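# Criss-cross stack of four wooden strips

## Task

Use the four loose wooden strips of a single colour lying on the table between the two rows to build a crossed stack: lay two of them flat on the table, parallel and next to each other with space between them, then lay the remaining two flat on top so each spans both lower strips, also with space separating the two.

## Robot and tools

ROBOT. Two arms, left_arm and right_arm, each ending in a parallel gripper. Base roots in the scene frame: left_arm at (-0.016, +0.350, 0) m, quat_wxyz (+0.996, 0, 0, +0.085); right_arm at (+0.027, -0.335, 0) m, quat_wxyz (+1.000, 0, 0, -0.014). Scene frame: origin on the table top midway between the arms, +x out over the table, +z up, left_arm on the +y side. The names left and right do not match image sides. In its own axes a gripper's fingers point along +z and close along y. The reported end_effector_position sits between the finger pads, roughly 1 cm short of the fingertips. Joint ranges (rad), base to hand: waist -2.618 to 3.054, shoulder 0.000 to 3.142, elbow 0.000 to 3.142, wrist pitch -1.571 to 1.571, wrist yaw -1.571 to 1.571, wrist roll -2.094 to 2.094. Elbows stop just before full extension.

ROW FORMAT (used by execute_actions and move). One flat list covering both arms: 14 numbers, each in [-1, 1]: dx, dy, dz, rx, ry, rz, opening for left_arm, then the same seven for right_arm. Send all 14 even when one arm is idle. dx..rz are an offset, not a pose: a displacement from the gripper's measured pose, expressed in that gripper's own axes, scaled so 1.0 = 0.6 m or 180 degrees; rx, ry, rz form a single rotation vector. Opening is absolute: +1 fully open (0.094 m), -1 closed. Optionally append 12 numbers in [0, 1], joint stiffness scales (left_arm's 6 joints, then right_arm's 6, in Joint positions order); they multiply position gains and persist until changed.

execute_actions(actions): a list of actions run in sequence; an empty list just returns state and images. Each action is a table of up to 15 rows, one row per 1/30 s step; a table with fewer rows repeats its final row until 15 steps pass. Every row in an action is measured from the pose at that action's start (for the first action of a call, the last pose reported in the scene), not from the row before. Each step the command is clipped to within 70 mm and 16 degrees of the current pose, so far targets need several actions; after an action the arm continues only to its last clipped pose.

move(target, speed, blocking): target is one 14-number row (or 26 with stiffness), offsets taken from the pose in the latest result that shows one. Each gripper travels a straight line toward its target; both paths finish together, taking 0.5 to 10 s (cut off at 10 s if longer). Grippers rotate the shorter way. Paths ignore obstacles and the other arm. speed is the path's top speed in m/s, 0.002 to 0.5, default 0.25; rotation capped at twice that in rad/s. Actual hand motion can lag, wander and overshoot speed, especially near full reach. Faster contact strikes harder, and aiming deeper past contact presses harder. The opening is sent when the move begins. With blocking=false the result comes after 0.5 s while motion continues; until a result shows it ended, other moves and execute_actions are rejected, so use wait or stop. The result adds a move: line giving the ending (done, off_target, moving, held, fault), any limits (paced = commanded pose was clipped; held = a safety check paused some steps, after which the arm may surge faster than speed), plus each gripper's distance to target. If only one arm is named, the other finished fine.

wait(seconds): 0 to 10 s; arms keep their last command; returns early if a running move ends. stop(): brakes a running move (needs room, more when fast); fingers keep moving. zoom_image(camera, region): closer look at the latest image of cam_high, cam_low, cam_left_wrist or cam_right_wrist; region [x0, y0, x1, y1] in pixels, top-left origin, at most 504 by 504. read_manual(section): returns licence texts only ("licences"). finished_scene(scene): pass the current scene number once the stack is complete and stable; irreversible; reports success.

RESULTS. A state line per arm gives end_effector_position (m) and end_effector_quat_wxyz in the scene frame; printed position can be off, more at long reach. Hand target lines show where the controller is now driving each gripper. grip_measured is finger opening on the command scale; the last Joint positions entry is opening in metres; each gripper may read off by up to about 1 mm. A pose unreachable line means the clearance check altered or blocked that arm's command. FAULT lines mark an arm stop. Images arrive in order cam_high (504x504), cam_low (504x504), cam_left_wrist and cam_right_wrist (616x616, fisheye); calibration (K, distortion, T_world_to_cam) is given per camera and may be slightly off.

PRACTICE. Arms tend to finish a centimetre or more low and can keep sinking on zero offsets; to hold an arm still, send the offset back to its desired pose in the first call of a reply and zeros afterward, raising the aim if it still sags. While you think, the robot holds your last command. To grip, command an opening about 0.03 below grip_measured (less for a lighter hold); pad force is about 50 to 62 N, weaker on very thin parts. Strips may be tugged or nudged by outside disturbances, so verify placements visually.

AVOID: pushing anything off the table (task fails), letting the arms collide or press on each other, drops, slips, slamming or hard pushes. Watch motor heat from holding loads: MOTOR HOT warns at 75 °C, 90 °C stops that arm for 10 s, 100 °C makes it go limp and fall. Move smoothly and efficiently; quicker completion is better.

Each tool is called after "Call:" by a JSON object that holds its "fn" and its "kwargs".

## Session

Call:
{"fn": "execute_actions", "kwargs": {"actions": []}}

Scene clock: 0.00 s.
left_arm: end_effector_position=(+0.3267, +0.1468, +0.1956) grip_measured=+1.000 end_effector_quat_wxyz=(+0.141, +0.264, +0.954, +0.011) | right_arm: end_effector_position=(+0.0546, -0.1504, +0.1309) grip_measured=+1.000 end_effector_quat_wxyz=(-0.049, +0.937, -0.346, +0.014)
Joint positions: left_arm=[-0.758  1.834  1.839 -1.312 -0.108 -0.034  0.094] | right_arm=[ 1.495  1.156  0.987 -1.315  0.052 -0.969  0.094]
Joint velocities: left_arm=[-0.012  0.002 -0.012  0.066 -0.066 -0.051  0.   ] | right_arm=[-0.002  0.007  0.012  0.007 -0.081  0.066  0.   ]
Motor temperatures (°C, as the motors report them): left_arm=[32 33 32 29 31 31] | right_arm=[29 30 30 33 32 30]
Hand target (left_arm): +0.328, +0.146, +0.200; +0.148, +0.263, +0.953, +0.008
Hand target (right_arm): +0.054, -0.148, +0.135; -0.056, +0.936, -0.347, +0.009
Joint stiffness scale: left_arm=[1. 1. 1. 1. 1. 1.] | right_arm=[1. 1. 1. 1. 1. 1.]
camera_calibration (this result's frames):
cam_left_wrist: T_world_to_cam=[[-0.691596, -0.710526, -0.129799, 0.354875], [-0.705996, 0.627044, 0.329221, 0.127437], [-0.152531, 0.319326, -0.935289, 0.289784], [0, 0, 0, 1]] pos_world=[0.379601, 0.079704, 0.275139]
cam_right_wrist: T_world_to_cam=[[0.596926, 0.789472, 0.142878, 0.0591008], [0.646104, -0.578608, 0.497758, -0.149092], [0.475636, -0.204811, -0.855467, 0.16129], [0, 0, 0, 1]] pos_world=[-0.0156651, -0.0998904, 0.203746]

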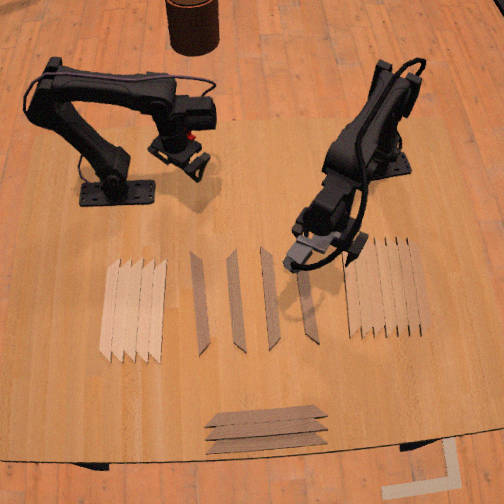

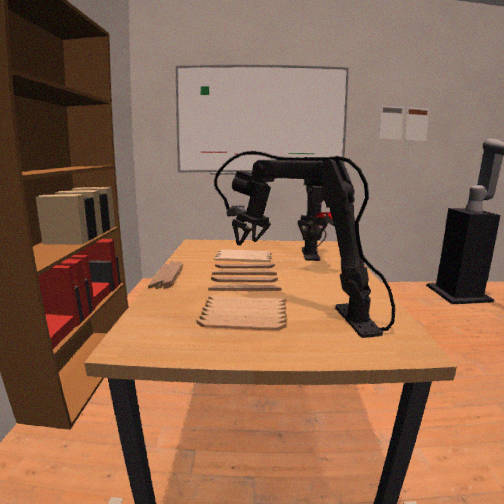

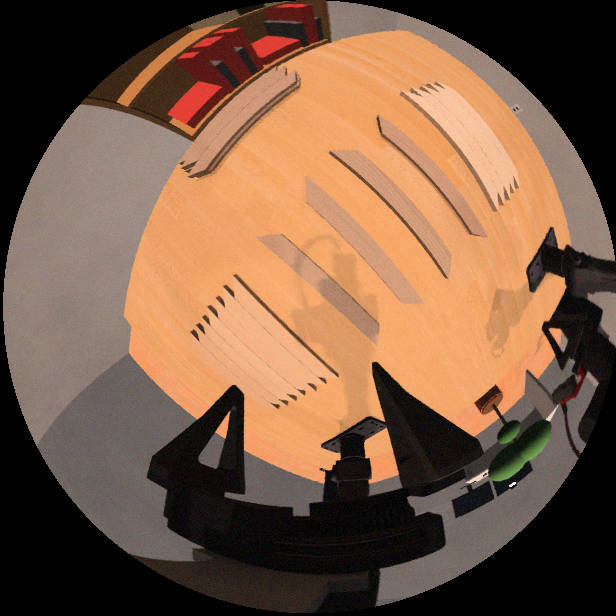

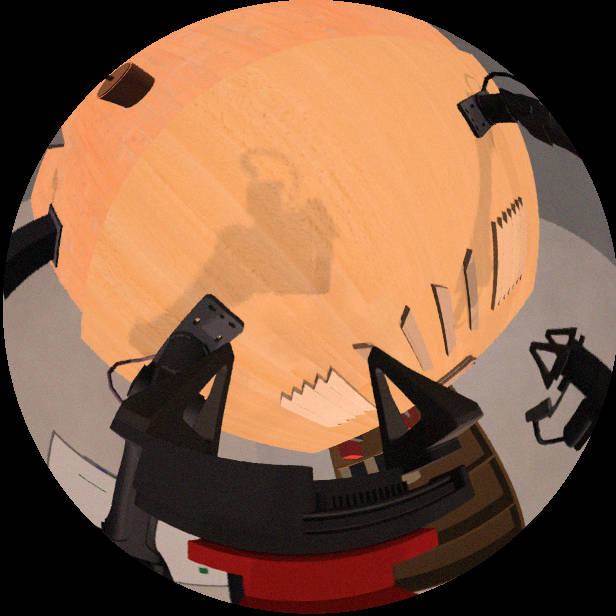

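Call:
{"fn": "zoom_image", "kwargs": {"camera": "cam_high", "region": [160, 230, 360, 370]}}

Call:
{"fn": "zoom_image", "kwargs": {"camera": "cam_left_wrist", "region": [240, 90, 520, 370]}}

Region (160, 230, 360, 370) of cam_high's 504x504 image, scaled by 2.520, with more detail than that image has; it fills the top 353 rows of this view, and the rest is white.

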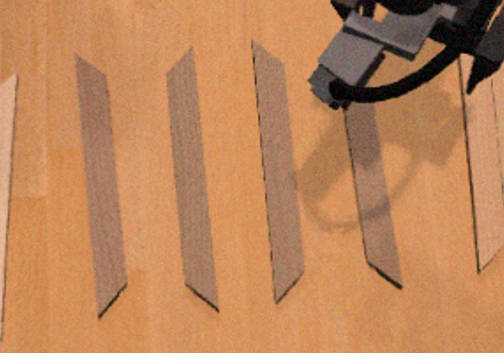

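Region (240, 90, 520, 370) of cam_left_wrist's 616x616 image, scaled by 1.800, with more detail than that image has.

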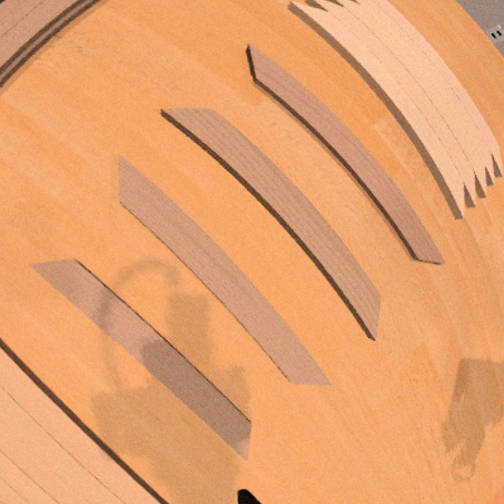

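Call:
{"fn": "move", "kwargs": {"target": [0.1242,-0.1178,0.181,0.0035,0.0917,-0.1955,0.1, 0.2437,-0.2356,0.1326,-0.0128,0.0394,0.7518,0.1], "speed": 0.4}}

Scene clock: 46.40 s.
left_arm: end_effector_position=(+0.2625, +0.1194, +0.0732) grip_measured=+0.103 end_effector_quat_wxyz=(+0.007, -0.040, +0.999, -0.004) | right_arm: end_effector_position=(+0.2498, -0.1394, +0.0599) grip_measured=+0.102 end_effector_quat_wxyz=(-0.022, -0.041, +0.999, -0.008)
Joint positions: left_arm=[-0.868  1.917  1.497 -1.135 -0.004 -0.777  0.052] | right_arm=[ 0.737  1.745  1.221 -1.092 -0.015  0.625  0.052]
Joint velocities: left_arm=[ 0.007 -0.012 -0.007  0.037 -0.022  0.007 -0.   ] | right_arm=[ 0.017 -0.002 -0.007 -0.007 -0.022 -0.007  0.001]
Motor temperatures (°C, as the motors report them): left_arm=[32 36 33 30 31 31] | right_arm=[29 30 31 33 32 30]
Hand target (left_arm): +0.258, +0.118, +0.065; +0.000, -0.038, +0.999, +0.001
Hand target (right_arm): +0.260, -0.132, +0.065; -0.008, -0.034, +0.999, +0.005
Off the commanded pose (left_arm): 0.009 m, 1 deg.
Off the commanded pose (right_arm): 0.015 m, 3 deg.
Joint stiffness scale: left_arm=[1. 1. 1. 1. 1. 1.] | right_arm=[1. 1. 1. 1. 1. 1.]
move: off_target (right_arm)
camera_calibration (this result's frames):
cam_left_wrist: T_world_to_cam=[[-0.16514, -0.985763, 0.0316165, 0.157996], [-0.833055, 0.156575, 0.530569, 0.214409], [-0.527966, 0.06128, -0.847052, 0.297176], [0, 0, 0, 1]] pos_world=[0.361605, 0.103964, 0.132969]
cam_right_wrist: T_world_to_cam=[[0.145452, -0.987933, 0.053219, -0.185563], [-0.835311, -0.0938, 0.541716, 0.201507], [-0.530187, -0.123248, -0.838875, 0.271576], [0, 0, 0, 1]] pos_world=[0.339298, -0.130951, 0.128535]

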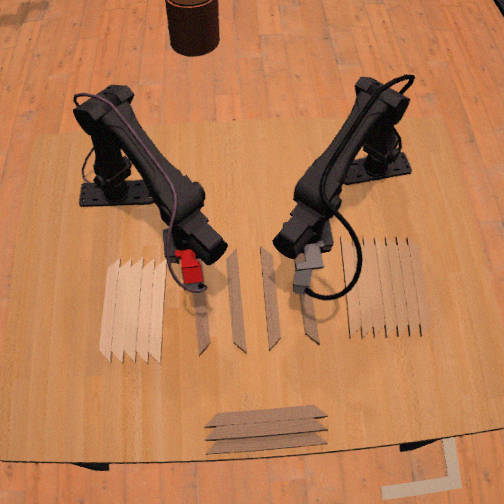

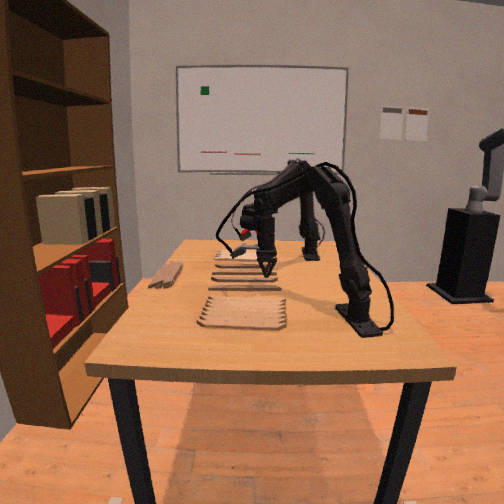

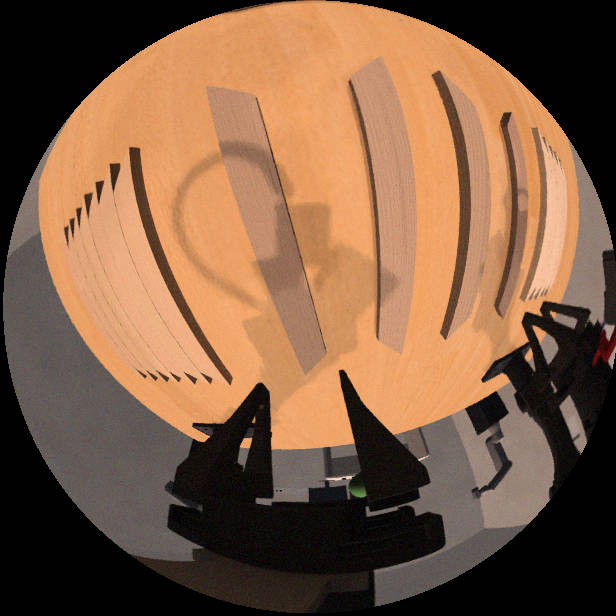

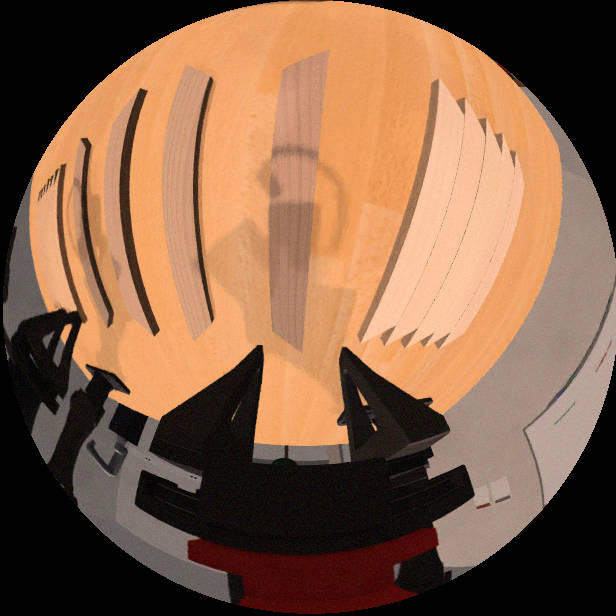

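Call:
{"fn": "zoom_image", "kwargs": {"camera": "cam_left_wrist", "region": [180, 60, 440, 400]}}

Call:
{"fn": "zoom_image", "kwargs": {"camera": "cam_right_wrist", "region": [140, 40, 400, 380]}}

Region (180, 60, 440, 400) of cam_left_wrist's 616x616 image, scaled by 1.482, with more detail than that image has; it fills the left 385 columns of this view, and the rest is white.

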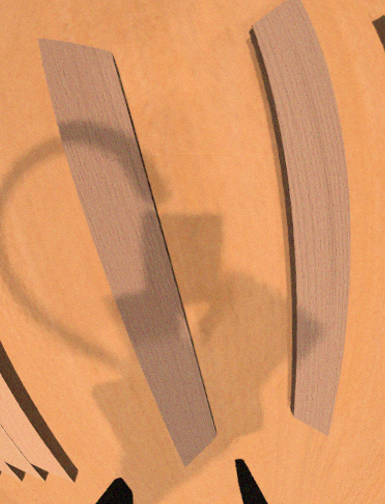

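Region (140, 40, 400, 380) of cam_right_wrist's 616x616 image, scaled by 1.482, with more detail than that image has; it fills the left 385 columns of this view, and the rest is white.

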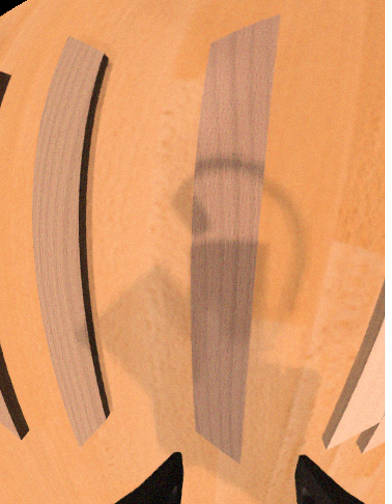

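Call:
{"fn": "move", "kwargs": {"target": [0.0106,-0.0026,0.0819,-0.0027,0.0043,0.0004,0.1, -0.0284,0.0213,0.065,-0.0046,-0.0142,0.0055,0.1], "speed": 0.06}}

Scene clock: 64.33 s.
left_arm: end_effector_position=(+0.2606, +0.1175, +0.0316) grip_measured=+0.103 end_effector_quat_wxyz=(+0.006, -0.040, +0.999, -0.003) | right_arm: end_effector_position=(+0.2646, -0.1273, +0.0240) grip_measured=+0.102 end_effector_quat_wxyz=(-0.006, -0.031, +1.000, +0.003)
Joint positions: left_arm=[-0.875  1.959  1.383 -0.982 -0.003 -0.785  0.052] | right_arm=[ 0.737  1.826  1.171 -0.922 -0.012  0.647  0.052]
Joint velocities: left_arm=[-0.017  0.007 -0.002  0.066  0.007 -0.037 -0.001] | right_arm=[ 0.002 -0.002  0.007  0.066 -0.037 -0.007 -0.   ]
Motor temperatures (°C, as the motors report them): left_arm=[32 36 33 30 31 31] | right_arm=[29 31 31 33 32 30]
Hand target (left_arm): +0.256, +0.117, +0.024; +0.000, -0.039, +0.999, +0.000
Hand target (right_arm): +0.265, -0.126, +0.020; -0.000, -0.033, +0.999, -0.000
Off the commanded pose (left_arm): 0.008 m, 1 deg.
Off the commanded pose (right_arm): 0.004 m, 1 deg.
Joint stiffness scale: left_arm=[1. 1. 1. 1. 1. 1.] | right_arm=[1. 1. 1. 1. 1. 1.]
move: done
camera_calibration (this result's frames):
cam_left_wrist: T_world_to_cam=[[-0.164334, -0.985894, 0.0317354, 0.156942], [-0.831978, 0.155819, 0.532478, 0.234936], [-0.529912, 0.0611011, -0.845849, 0.261479], [0, 0, 0, 1]] pos_world=[0.359813, 0.102144, 0.0910933]
cam_right_wrist: T_world_to_cam=[[0.122245, -0.991876, 0.0351886, -0.167822], [-0.853731, -0.0870057, 0.513394, 0.240903], [-0.506162, -0.0928016, -0.857431, 0.248693], [0, 0, 0, 1]] pos_world=[0.352061, -0.122419, 0.0954646]

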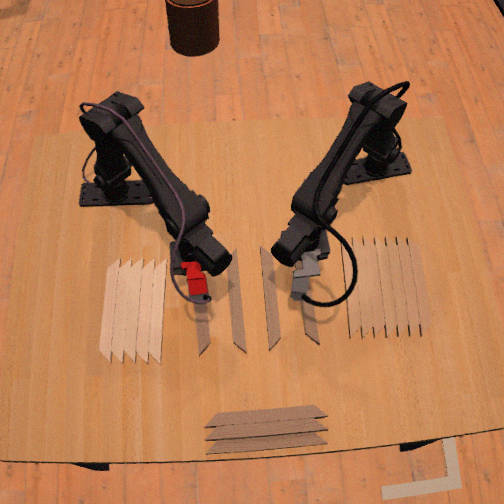

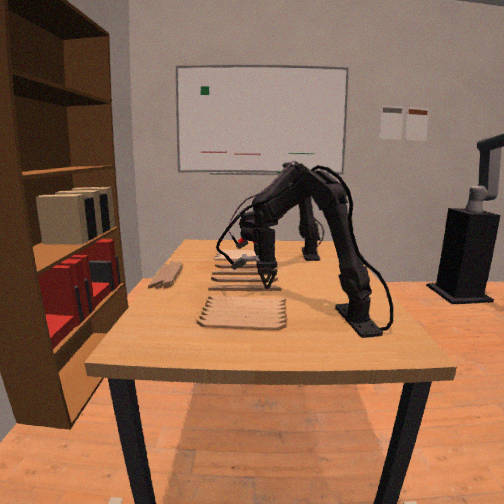

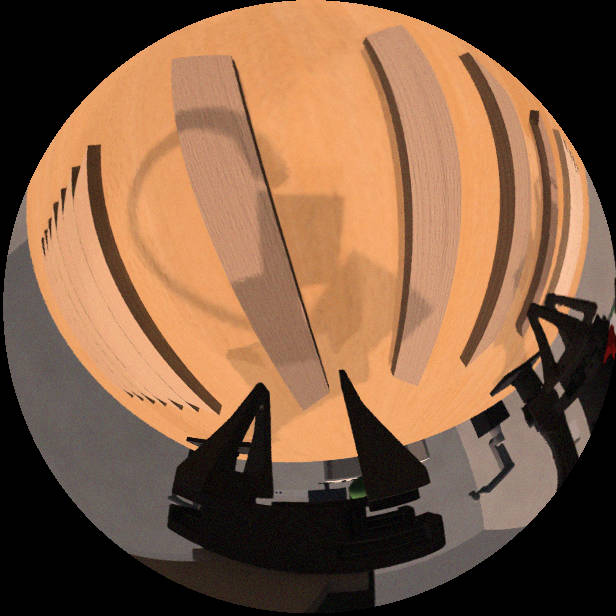

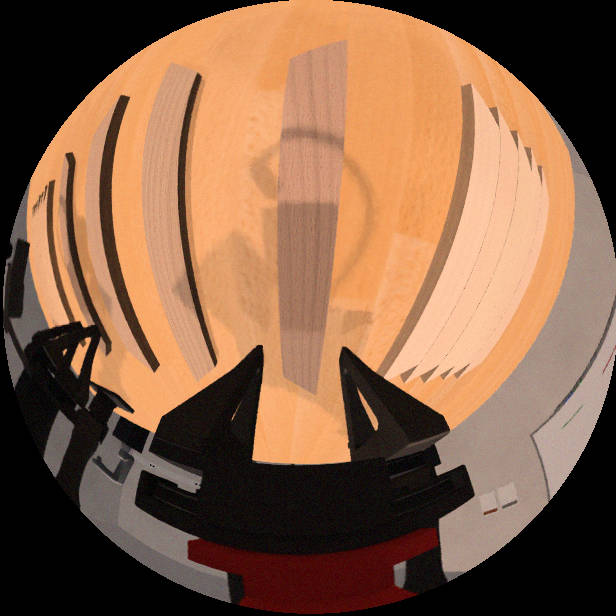

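Call:
{"fn": "move", "kwargs": {"target": [0.007,0,0.022,-0.002,0.0038,0,0.1, 0,0,0.02,0.002,-0.0038,0,0.1], "speed": 0.025}}

Scene clock: 66.93 s.
left_arm: end_effector_position=(+0.2610, +0.1169, +0.0283) grip_measured=+0.103 end_effector_quat_wxyz=(+0.009, -0.041, +0.999, -0.007) | right_arm: end_effector_position=(+0.2646, -0.1273, +0.0189) grip_measured=+0.102 end_effector_quat_wxyz=(-0.003, -0.030, +1.000, +0.006)
Joint positions: left_arm=[-0.875  1.959  1.369 -0.96  -0.002 -0.786  0.052] | right_arm=[ 0.737  1.826  1.149 -0.89  -0.012  0.649  0.052]
Joint velocities: left_arm=[ 0.002  0.002 -0.002 -0.022  0.022 -0.022  0.   ] | right_arm=[-0.007 -0.007 -0.007  0.037  0.037 -0.022  0.001]
Motor temperatures (°C, as the motors report them): left_arm=[32 36 33 30 31 31] | right_arm=[29 31 31 33 32 30]
Hand target (left_arm): +0.256, +0.117, +0.019; -0.000, -0.040, +0.999, -0.000
Hand target (right_arm): +0.264, -0.127, +0.012; -0.000, -0.031, +1.000, -0.000
Off the commanded pose (left_arm): 0.011 m, 1 deg.
Off the commanded pose (right_arm): 0.007 m, 1 deg.
Joint stiffness scale: left_arm=[1. 1. 1. 1. 1. 1.] | right_arm=[1. 1. 1. 1. 1. 1.]
move: off_target (left_arm)
camera_calibration (this result's frames):
cam_left_wrist: T_world_to_cam=[[-0.163409, -0.98587, 0.0368524, 0.156075], [-0.834989, 0.158103, 0.527065, 0.237875], [-0.525444, 0.055356, -0.849026, 0.258558], [0, 0, 0, 1]] pos_world=[0.359984, 0.101948, 0.0883948]
cam_right_wrist: T_world_to_cam=[[0.120496, -0.992263, 0.0299228, -0.167094], [-0.857552, -0.0888584, 0.506665, 0.244462], [-0.500086, -0.0867115, -0.861624, 0.243606], [0, 0, 0, 1]] pos_world=[0.351597, -0.122955, 0.0910365]

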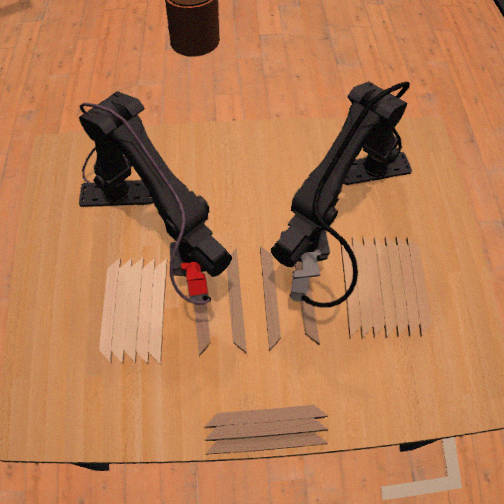

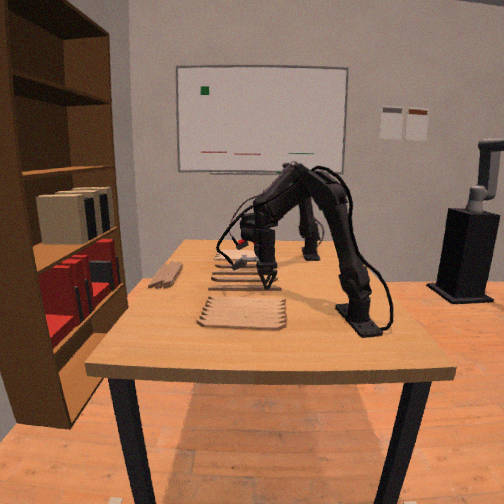

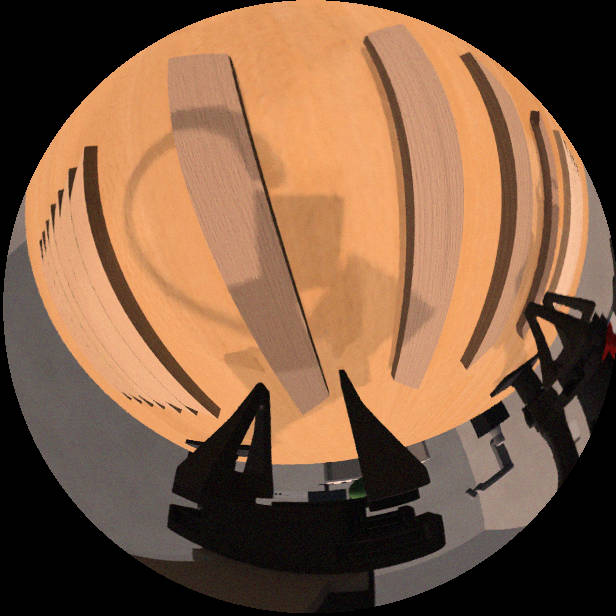

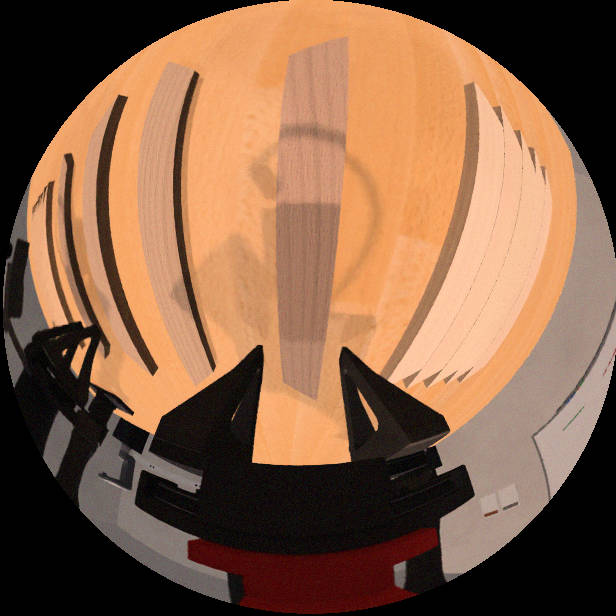

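Call:
{"fn": "zoom_image", "kwargs": {"camera": "cam_right_wrist", "region": [240, 320, 370, 430]}}

Call:
{"fn": "zoom_image", "kwargs": {"camera": "cam_left_wrist", "region": [240, 330, 370, 440]}}

Region (240, 320, 370, 430) of cam_right_wrist's 616x616 image, scaled by 3.877, with more detail than that image has; it fills the top 426 rows of this view, and the rest is white.

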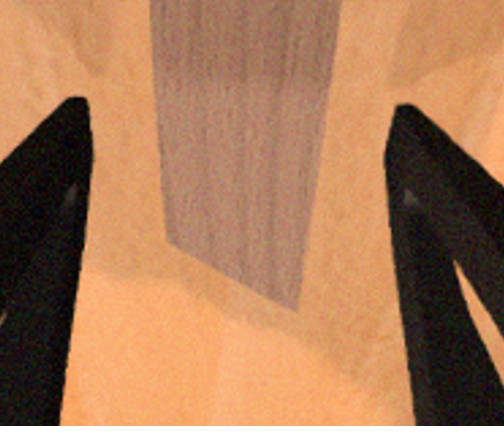

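Region (240, 330, 370, 440) of cam_left_wrist's 616x616 image, scaled by 3.877, with more detail than that image has; it fills the top 426 rows of this view, and the rest is white.

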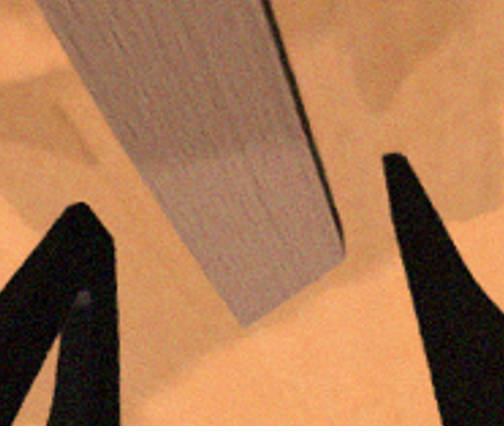

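Call:
{"fn": "move", "kwargs": {"target": [0.008,0,0.03,-0.004,0.0057,0,0.1, 0,0,0.023,0.004,-0.002,0,0.1], "speed": 0.025}}

Scene clock: 79.67 s.
left_arm: end_effector_position=(+0.2610, +0.1167, +0.0178) grip_measured=+0.103 end_effector_quat_wxyz=(+0.006, -0.042, +0.999, -0.005) | right_arm: end_effector_position=(+0.2644, -0.1278, +0.0092) grip_measured=+0.102 end_effector_quat_wxyz=(-0.005, -0.029, +1.000, +0.003)
Joint positions: left_arm=[-0.875  1.979  1.354 -0.931 -0.001 -0.788  0.052] | right_arm=[ 0.737  1.847  1.134 -0.862 -0.011  0.651  0.052]
Joint velocities: left_arm=[-0.002 -0.012  0.002 -0.081  0.007 -0.022  0.   ] | right_arm=[-0.012  0.012 -0.007 -0.007 -0.007 -0.022  0.001]
Motor temperatures (°C, as the motors report them): left_arm=[32 36 33 29 31 31] | right_arm=[29 31 31 33 32 30]
Hand target (left_arm): +0.256, +0.116, +0.010; -0.000, -0.040, +0.999, -0.001
Hand target (right_arm): +0.265, -0.127, +0.005; +0.001, -0.030, +1.000, -0.001
Off the commanded pose (left_arm): 0.009 m, 1 deg.
Off the commanded pose (right_arm): 0.004 m, 1 deg.
Joint stiffness scale: left_arm=[1. 1. 1. 1. 1. 1.] | right_arm=[1. 1. 1. 1. 1. 1.]
move: done
camera_calibration (this result's frames):
cam_left_wrist: T_world_to_cam=[[-0.160962, -0.986375, 0.0340035, 0.155768], [-0.832299, 0.154175, 0.532456, 0.243076], [-0.530443, 0.0574043, -0.845775, 0.25066], [0, 0, 0, 1]] pos_world=[0.360345, 0.10178, 0.0772777]
cam_right_wrist: T_world_to_cam=[[0.118383, -0.992335, 0.0354414, -0.166794], [-0.855296, -0.0837729, 0.511322, 0.249181], [-0.504434, -0.0908449, -0.858658, 0.235714], [0, 0, 0, 1]] pos_world=[0.351771, -0.123228, 0.0808975]

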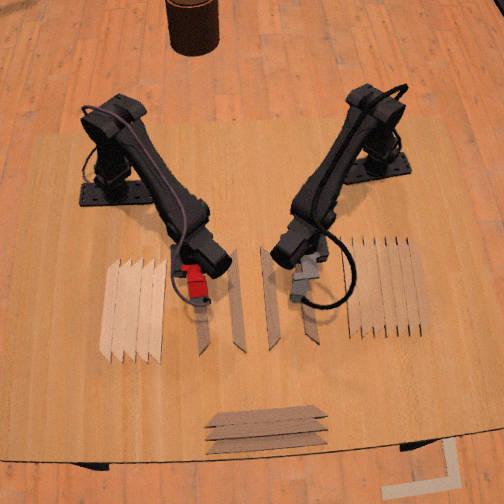

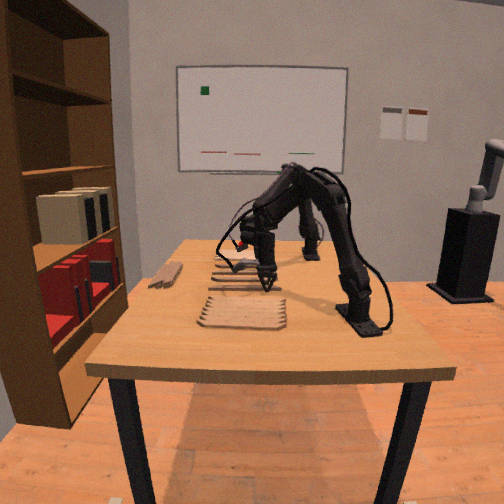

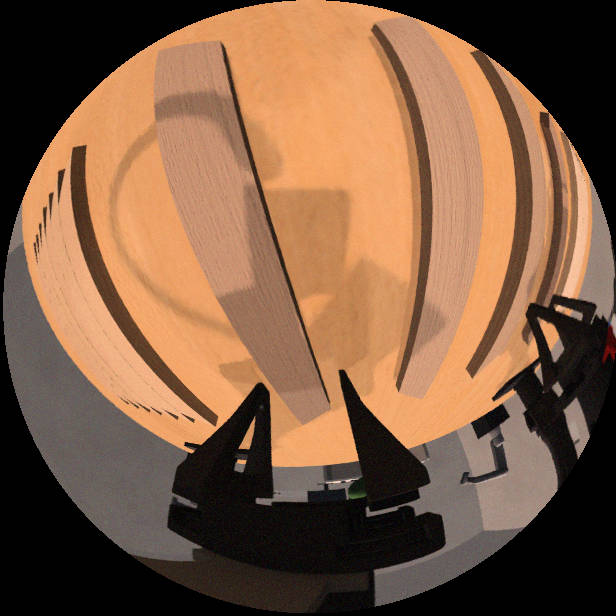

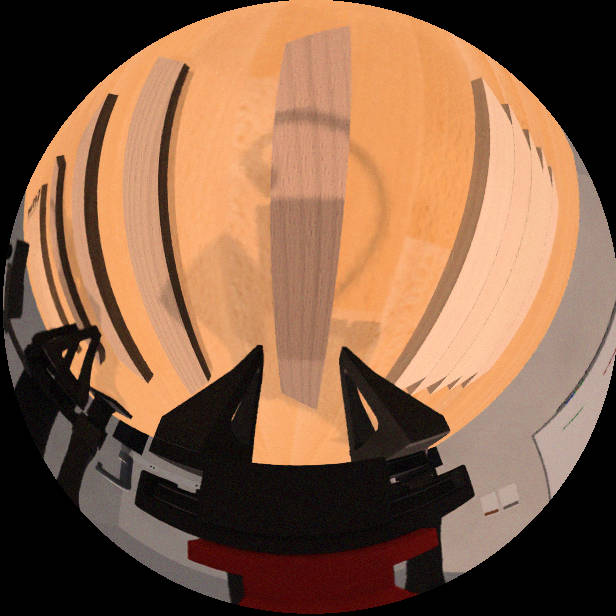

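Call:
{"fn": "execute_actions", "kwargs": {"actions": [[[0,0,-0.003,0,0,0,-0.05, 0,0,-0.003,0,0,0,-0.05],[0,0,-0.003,0,0,0,-0.15, 0,0,-0.003,0,0,0,-0.15],[0,0,-0.003,0,0,0,-0.22, 0,0,-0.003,0,0,0,-0.22],[0,0,-0.003,0,0,0,-0.27, 0,0,-0.003,0,0,0,-0.27],[0,0,-0.003,0,0,0,-0.31, 0,0,-0.003,0,0,0,-0.31],[0,0,-0.003,0,0,0,-0.34, 0,0,-0.003,0,0,0,-0.34],[0,0,-0.003,0,0,0,-0.37, 0,0,-0.003,0,0,0,-0.37],[0,0,-0.003,0,0,0,-0.39, 0,0,-0.003,0,0,0,-0.39],[0,0,-0.003,0,0,0,-0.41, 0,0,-0.003,0,0,0,-0.41],[0,0,-0.003,0,0,0,-0.43, 0,0,-0.003,0,0,0,-0.43],[0,0,-0.003,0,0,0,-0.445, 0,0,-0.003,0,0,0,-0.445],[0,0,-0.003,0,0,0,-0.46, 0,0,-0.003,0,0,0,-0.46],[0,0,-0.003,0,0,0,-0.475, 0,0,-0.003,0,0,0,-0.475]]]}}

Scene clock: 82.57 s.
left_arm: end_effector_position=(+0.2611, +0.1166, +0.0178) grip_measured=-0.432 end_effector_quat_wxyz=(+0.006, -0.042, +0.999, -0.005) | right_arm: end_effector_position=(+0.2646, -0.1276, +0.0092) grip_measured=-0.437 end_effector_quat_wxyz=(-0.005, -0.029, +1.000, +0.003)
Joint positions: left_arm=[-0.875  1.979  1.354 -0.931 -0.001 -0.789  0.027] | right_arm=[ 0.737  1.847  1.134 -0.86  -0.011  0.651  0.026]
Joint velocities: left_arm=[-0.002  0.002 -0.002  0.022  0.022  0.007 -0.001] | right_arm=[-0.007 -0.012 -0.002  0.022 -0.007 -0.007  0.   ]
Motor temperatures (°C, as the motors report them): left_arm=[32 36 33 29 31 31] | right_arm=[29 31 31 33 32 30]
Hand target (left_arm): +0.261, +0.117, +0.020; +0.006, -0.042, +0.999, -0.004
Hand target (right_arm): +0.264, -0.128, +0.011; -0.005, -0.029, +1.000, +0.003
Off the commanded pose (left_arm): 0.002 m, 0 deg.
Off the commanded pose (right_arm): 0.002 m, 0 deg.
Joint stiffness scale: left_arm=[1. 1. 1. 1. 1. 1.] | right_arm=[1. 1. 1. 1. 1. 1.]
camera_calibration (this result's frames):
cam_left_wrist: T_world_to_cam=[[-0.160596, -0.986427, 0.0342057, 0.155626], [-0.83251, 0.153991, 0.532178, 0.243226], [-0.530222, 0.056989, -0.845941, 0.250696], [0, 0, 0, 1]] pos_world=[0.360406, 0.101772, 0.0773113]
cam_right_wrist: T_world_to_cam=[[0.118353, -0.992361, 0.0348052, -0.166626], [-0.85574, -0.0841534, 0.510516, 0.249458], [-0.503688, -0.0902053, -0.859163, 0.235728], [0, 0, 0, 1]] pos_world=[0.351925, -0.123096, 0.0809755]

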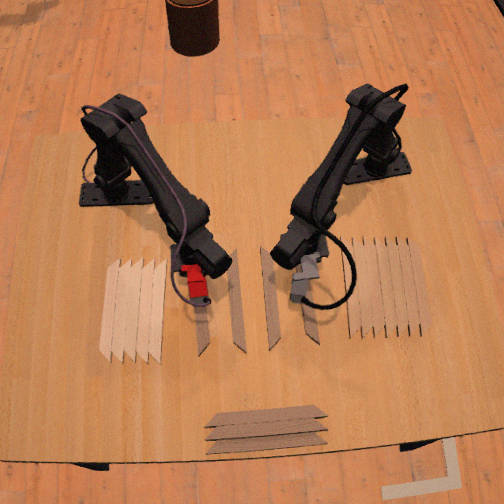

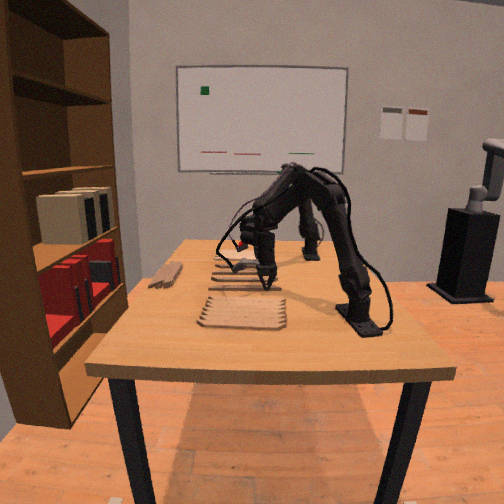

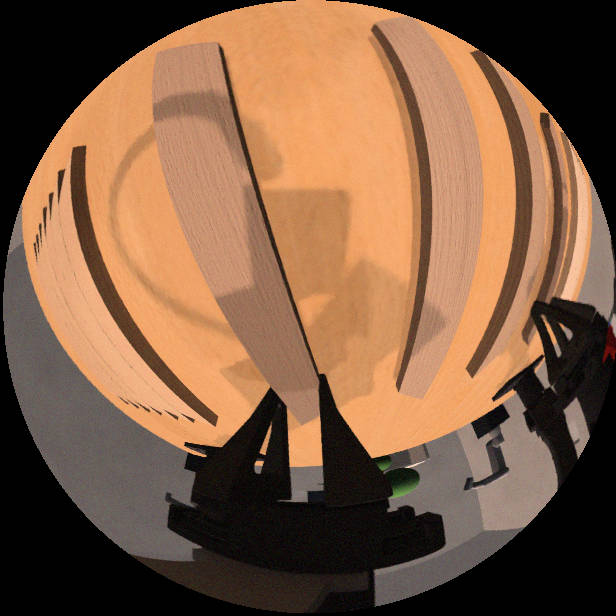

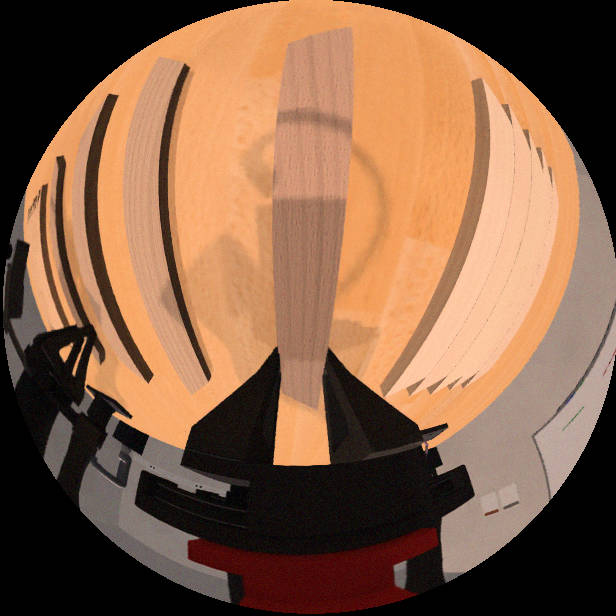

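Call:
{"fn": "move", "kwargs": {"target": [0,0,-0.11,0,0,0,-0.465, 0,0,-0.2,0,0,0,-0.47], "speed": 0.15}}

Scene clock: 86.07 s.
left_arm: end_effector_position=(+0.2542, +0.1225, +0.0688) grip_measured=-0.432 end_effector_quat_wxyz=(-0.011, -0.042, +0.999, +0.011) | right_arm: end_effector_position=(+0.2606, -0.1309, +0.1160) grip_measured=-0.437 end_effector_quat_wxyz=(-0.018, -0.029, +0.999, -0.007)
Joint positions: left_arm=[-0.875  1.933  1.5   -1.169 -0.001 -0.789  0.027] | right_arm=[ 0.737  1.754  1.459 -1.313 -0.011  0.651  0.026]
Joint velocities: left_arm=[-0.002 -0.007 -0.002  0.037  0.022  0.007  0.001] | right_arm=[-0.032 -0.002 -0.007 -0.022 -0.081  0.007 -0.   ]
Motor temperatures (°C, as the motors report them): left_arm=[32 36 33 29 31 31] | right_arm=[29 31 31 33 32 30]
Hand target (left_arm): +0.261, +0.118, +0.084; +0.006, -0.042, +0.999, -0.005
Hand target (right_arm): +0.264, -0.129, +0.129; -0.005, -0.029, +1.000, +0.003
Off the commanded pose (left_arm): 0.017 m, 3 deg.
Off the commanded pose (right_arm): 0.014 m, 2 deg.
Joint stiffness scale: left_arm=[1. 1. 1. 1. 1. 1.] | right_arm=[1. 1. 1. 1. 1. 1.]
move: off_target (left_arm, right_arm)
camera_calibration (this result's frames):
cam_left_wrist: T_world_to_cam=[[-0.159813, -0.987093, 0.0103215, 0.160054], [-0.813211, 0.137574, 0.565474, 0.204298], [-0.559596, 0.0819766, -0.824702, 0.292826], [0, 0, 0, 1]] pos_world=[0.35558, 0.105877, 0.124317]
cam_right_wrist: T_world_to_cam=[[0.119522, -0.991392, 0.0534451, -0.17546], [-0.841701, -0.0726322, 0.535037, 0.18619], [-0.526549, -0.108934, -0.843137, 0.326842], [0, 0, 0, 1]] pos_world=[0.349786, -0.124822, 0.185331]

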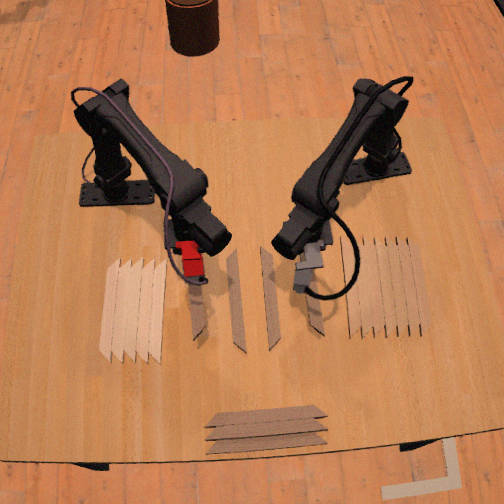

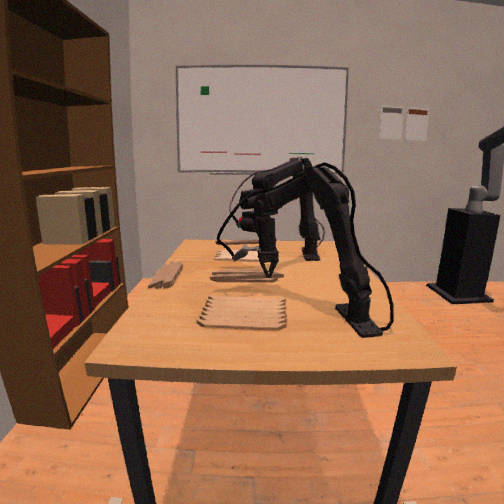

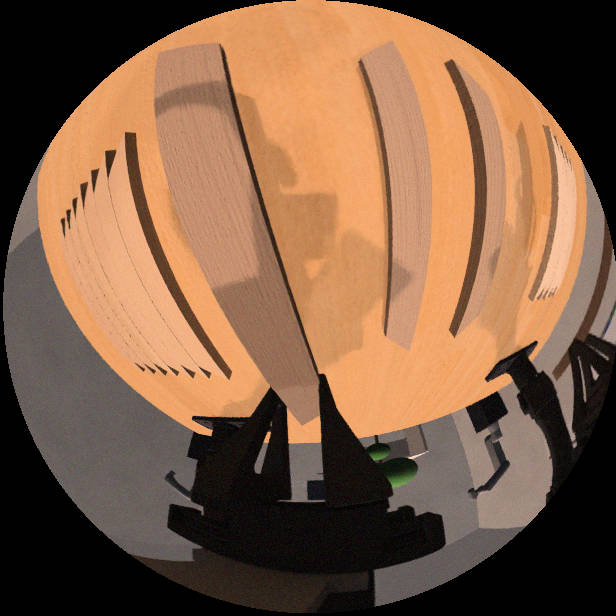

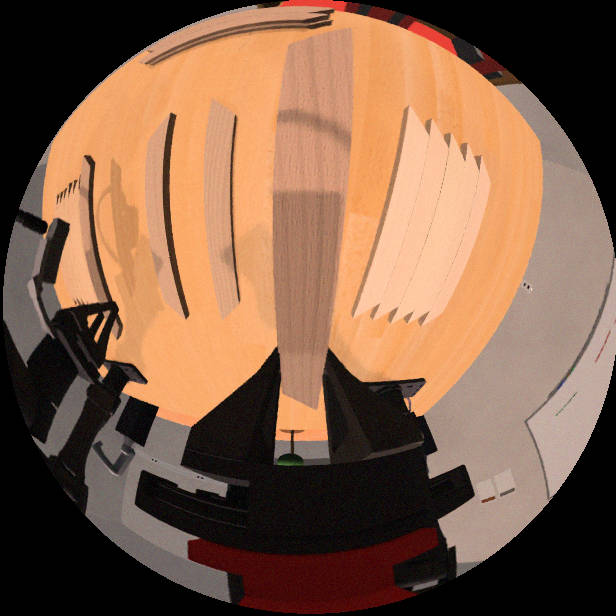

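Call:
{"fn": "move", "kwargs": {"target": [-0.0418,-0.0745,-0.0046,0.0003,-0.0111,0.5117,-0.465, -0.2284,0.0821,0.0223,0.0058,-0.0123,-0.4965,-0.47], "speed": 0.3}}

Scene clock: 107.00 s.
left_arm: end_effector_position=(+0.2812, +0.0869, +0.0671) grip_measured=-0.432 end_effector_quat_wxyz=(-0.004, +0.684, +0.729, +0.003) | right_arm: end_effector_position=(+0.3906, -0.0739, +0.0913) grip_measured=-0.437 end_effector_quat_wxyz=(+0.006, +0.724, -0.690, +0.001)
Joint positions: left_arm=[-0.902  2.081  1.707 -1.205 -0.006  0.776  0.027] | right_arm=[ 0.651  2.321  2.193 -1.453  0.005 -0.996  0.026]
Joint velocities: left_arm=[-0.017 -0.007  0.017  0.007 -0.007  0.022 -0.002] | right_arm=[-0.017 -0.007  0.007 -0.11   0.007  0.007  0.001]
Motor temperatures (°C, as the motors report them): left_arm=[32 38 34 29 31 31] | right_arm=[29 32 32 33 32 30]
Hand target (left_arm): +0.282, +0.080, +0.070; +0.001, +0.690, +0.724, -0.001
Hand target (right_arm): +0.394, -0.075, +0.098; +0.000, +0.723, -0.690, -0.001
Off the commanded pose (left_arm): 0.008 m, 1 deg.
Off the commanded pose (right_arm): 0.007 m, 1 deg.
Joint stiffness scale: left_arm=[1. 1. 1. 1. 1. 1.] | right_arm=[1. 1. 1. 1. 1. 1.]
move: done
camera_calibration (this result's frames):
cam_left_wrist: T_world_to_cam=[[-0.98318, 0.180011, 0.0308608, 0.257968], [0.166996, 0.817636, 0.550983, -0.101706], [0.0739503, 0.54687, -0.833945, 0.0915253], [0, 0, 0, 1]] pos_world=[0.263845, -0.0133313, 0.124404]
cam_right_wrist: T_world_to_cam=[[0.99343, 0.109092, 0.0345939, -0.391442], [0.076174, -0.855878, 0.511537, -0.101315], [0.0854127, -0.50554, -0.858565, 0.113717], [0, 0, 0, 1]] pos_world=[0.386874, 0.0134781, 0.163001]

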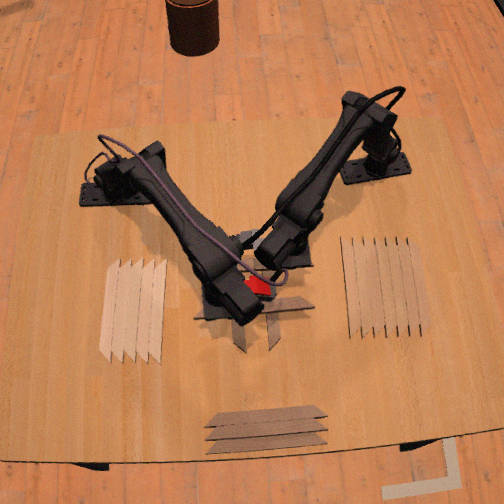

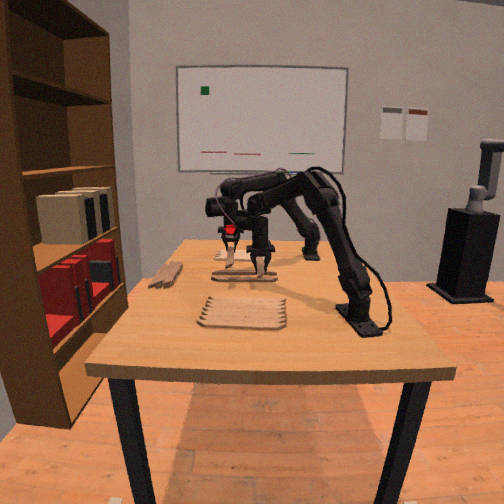

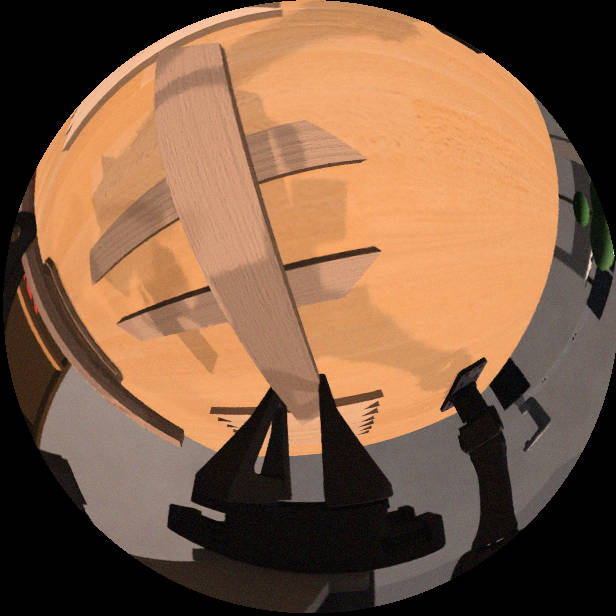

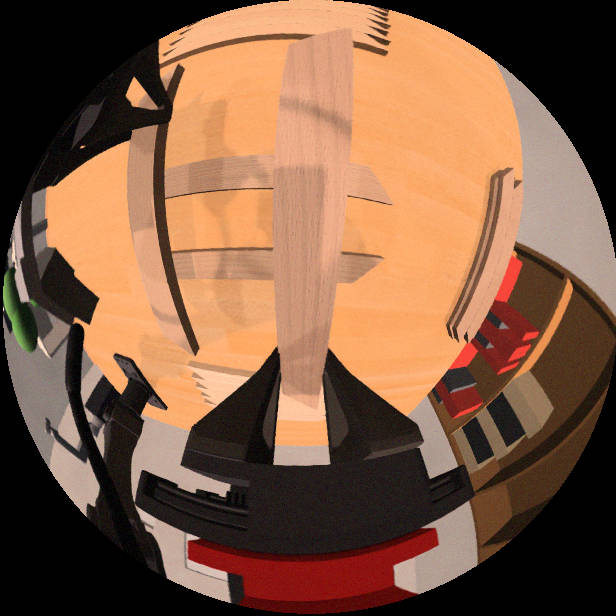

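Call:
{"fn": "zoom_image", "kwargs": {"camera": "cam_left_wrist", "region": [80, 110, 400, 370]}}

Call:
{"fn": "zoom_image", "kwargs": {"camera": "cam_right_wrist", "region": [240, 140, 420, 310]}}

Region (80, 110, 400, 370) of cam_left_wrist's 616x616 image, scaled by 1.575, with more detail than that image has; it fills the top 410 rows of this view, and the rest is white.

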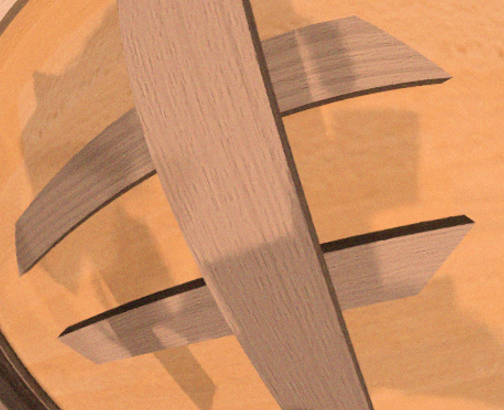

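Region (240, 140, 420, 310) of cam_right_wrist's 616x616 image, scaled by 2.800, with more detail than that image has.

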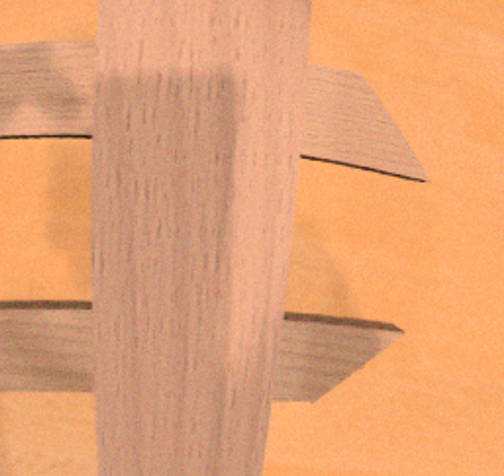

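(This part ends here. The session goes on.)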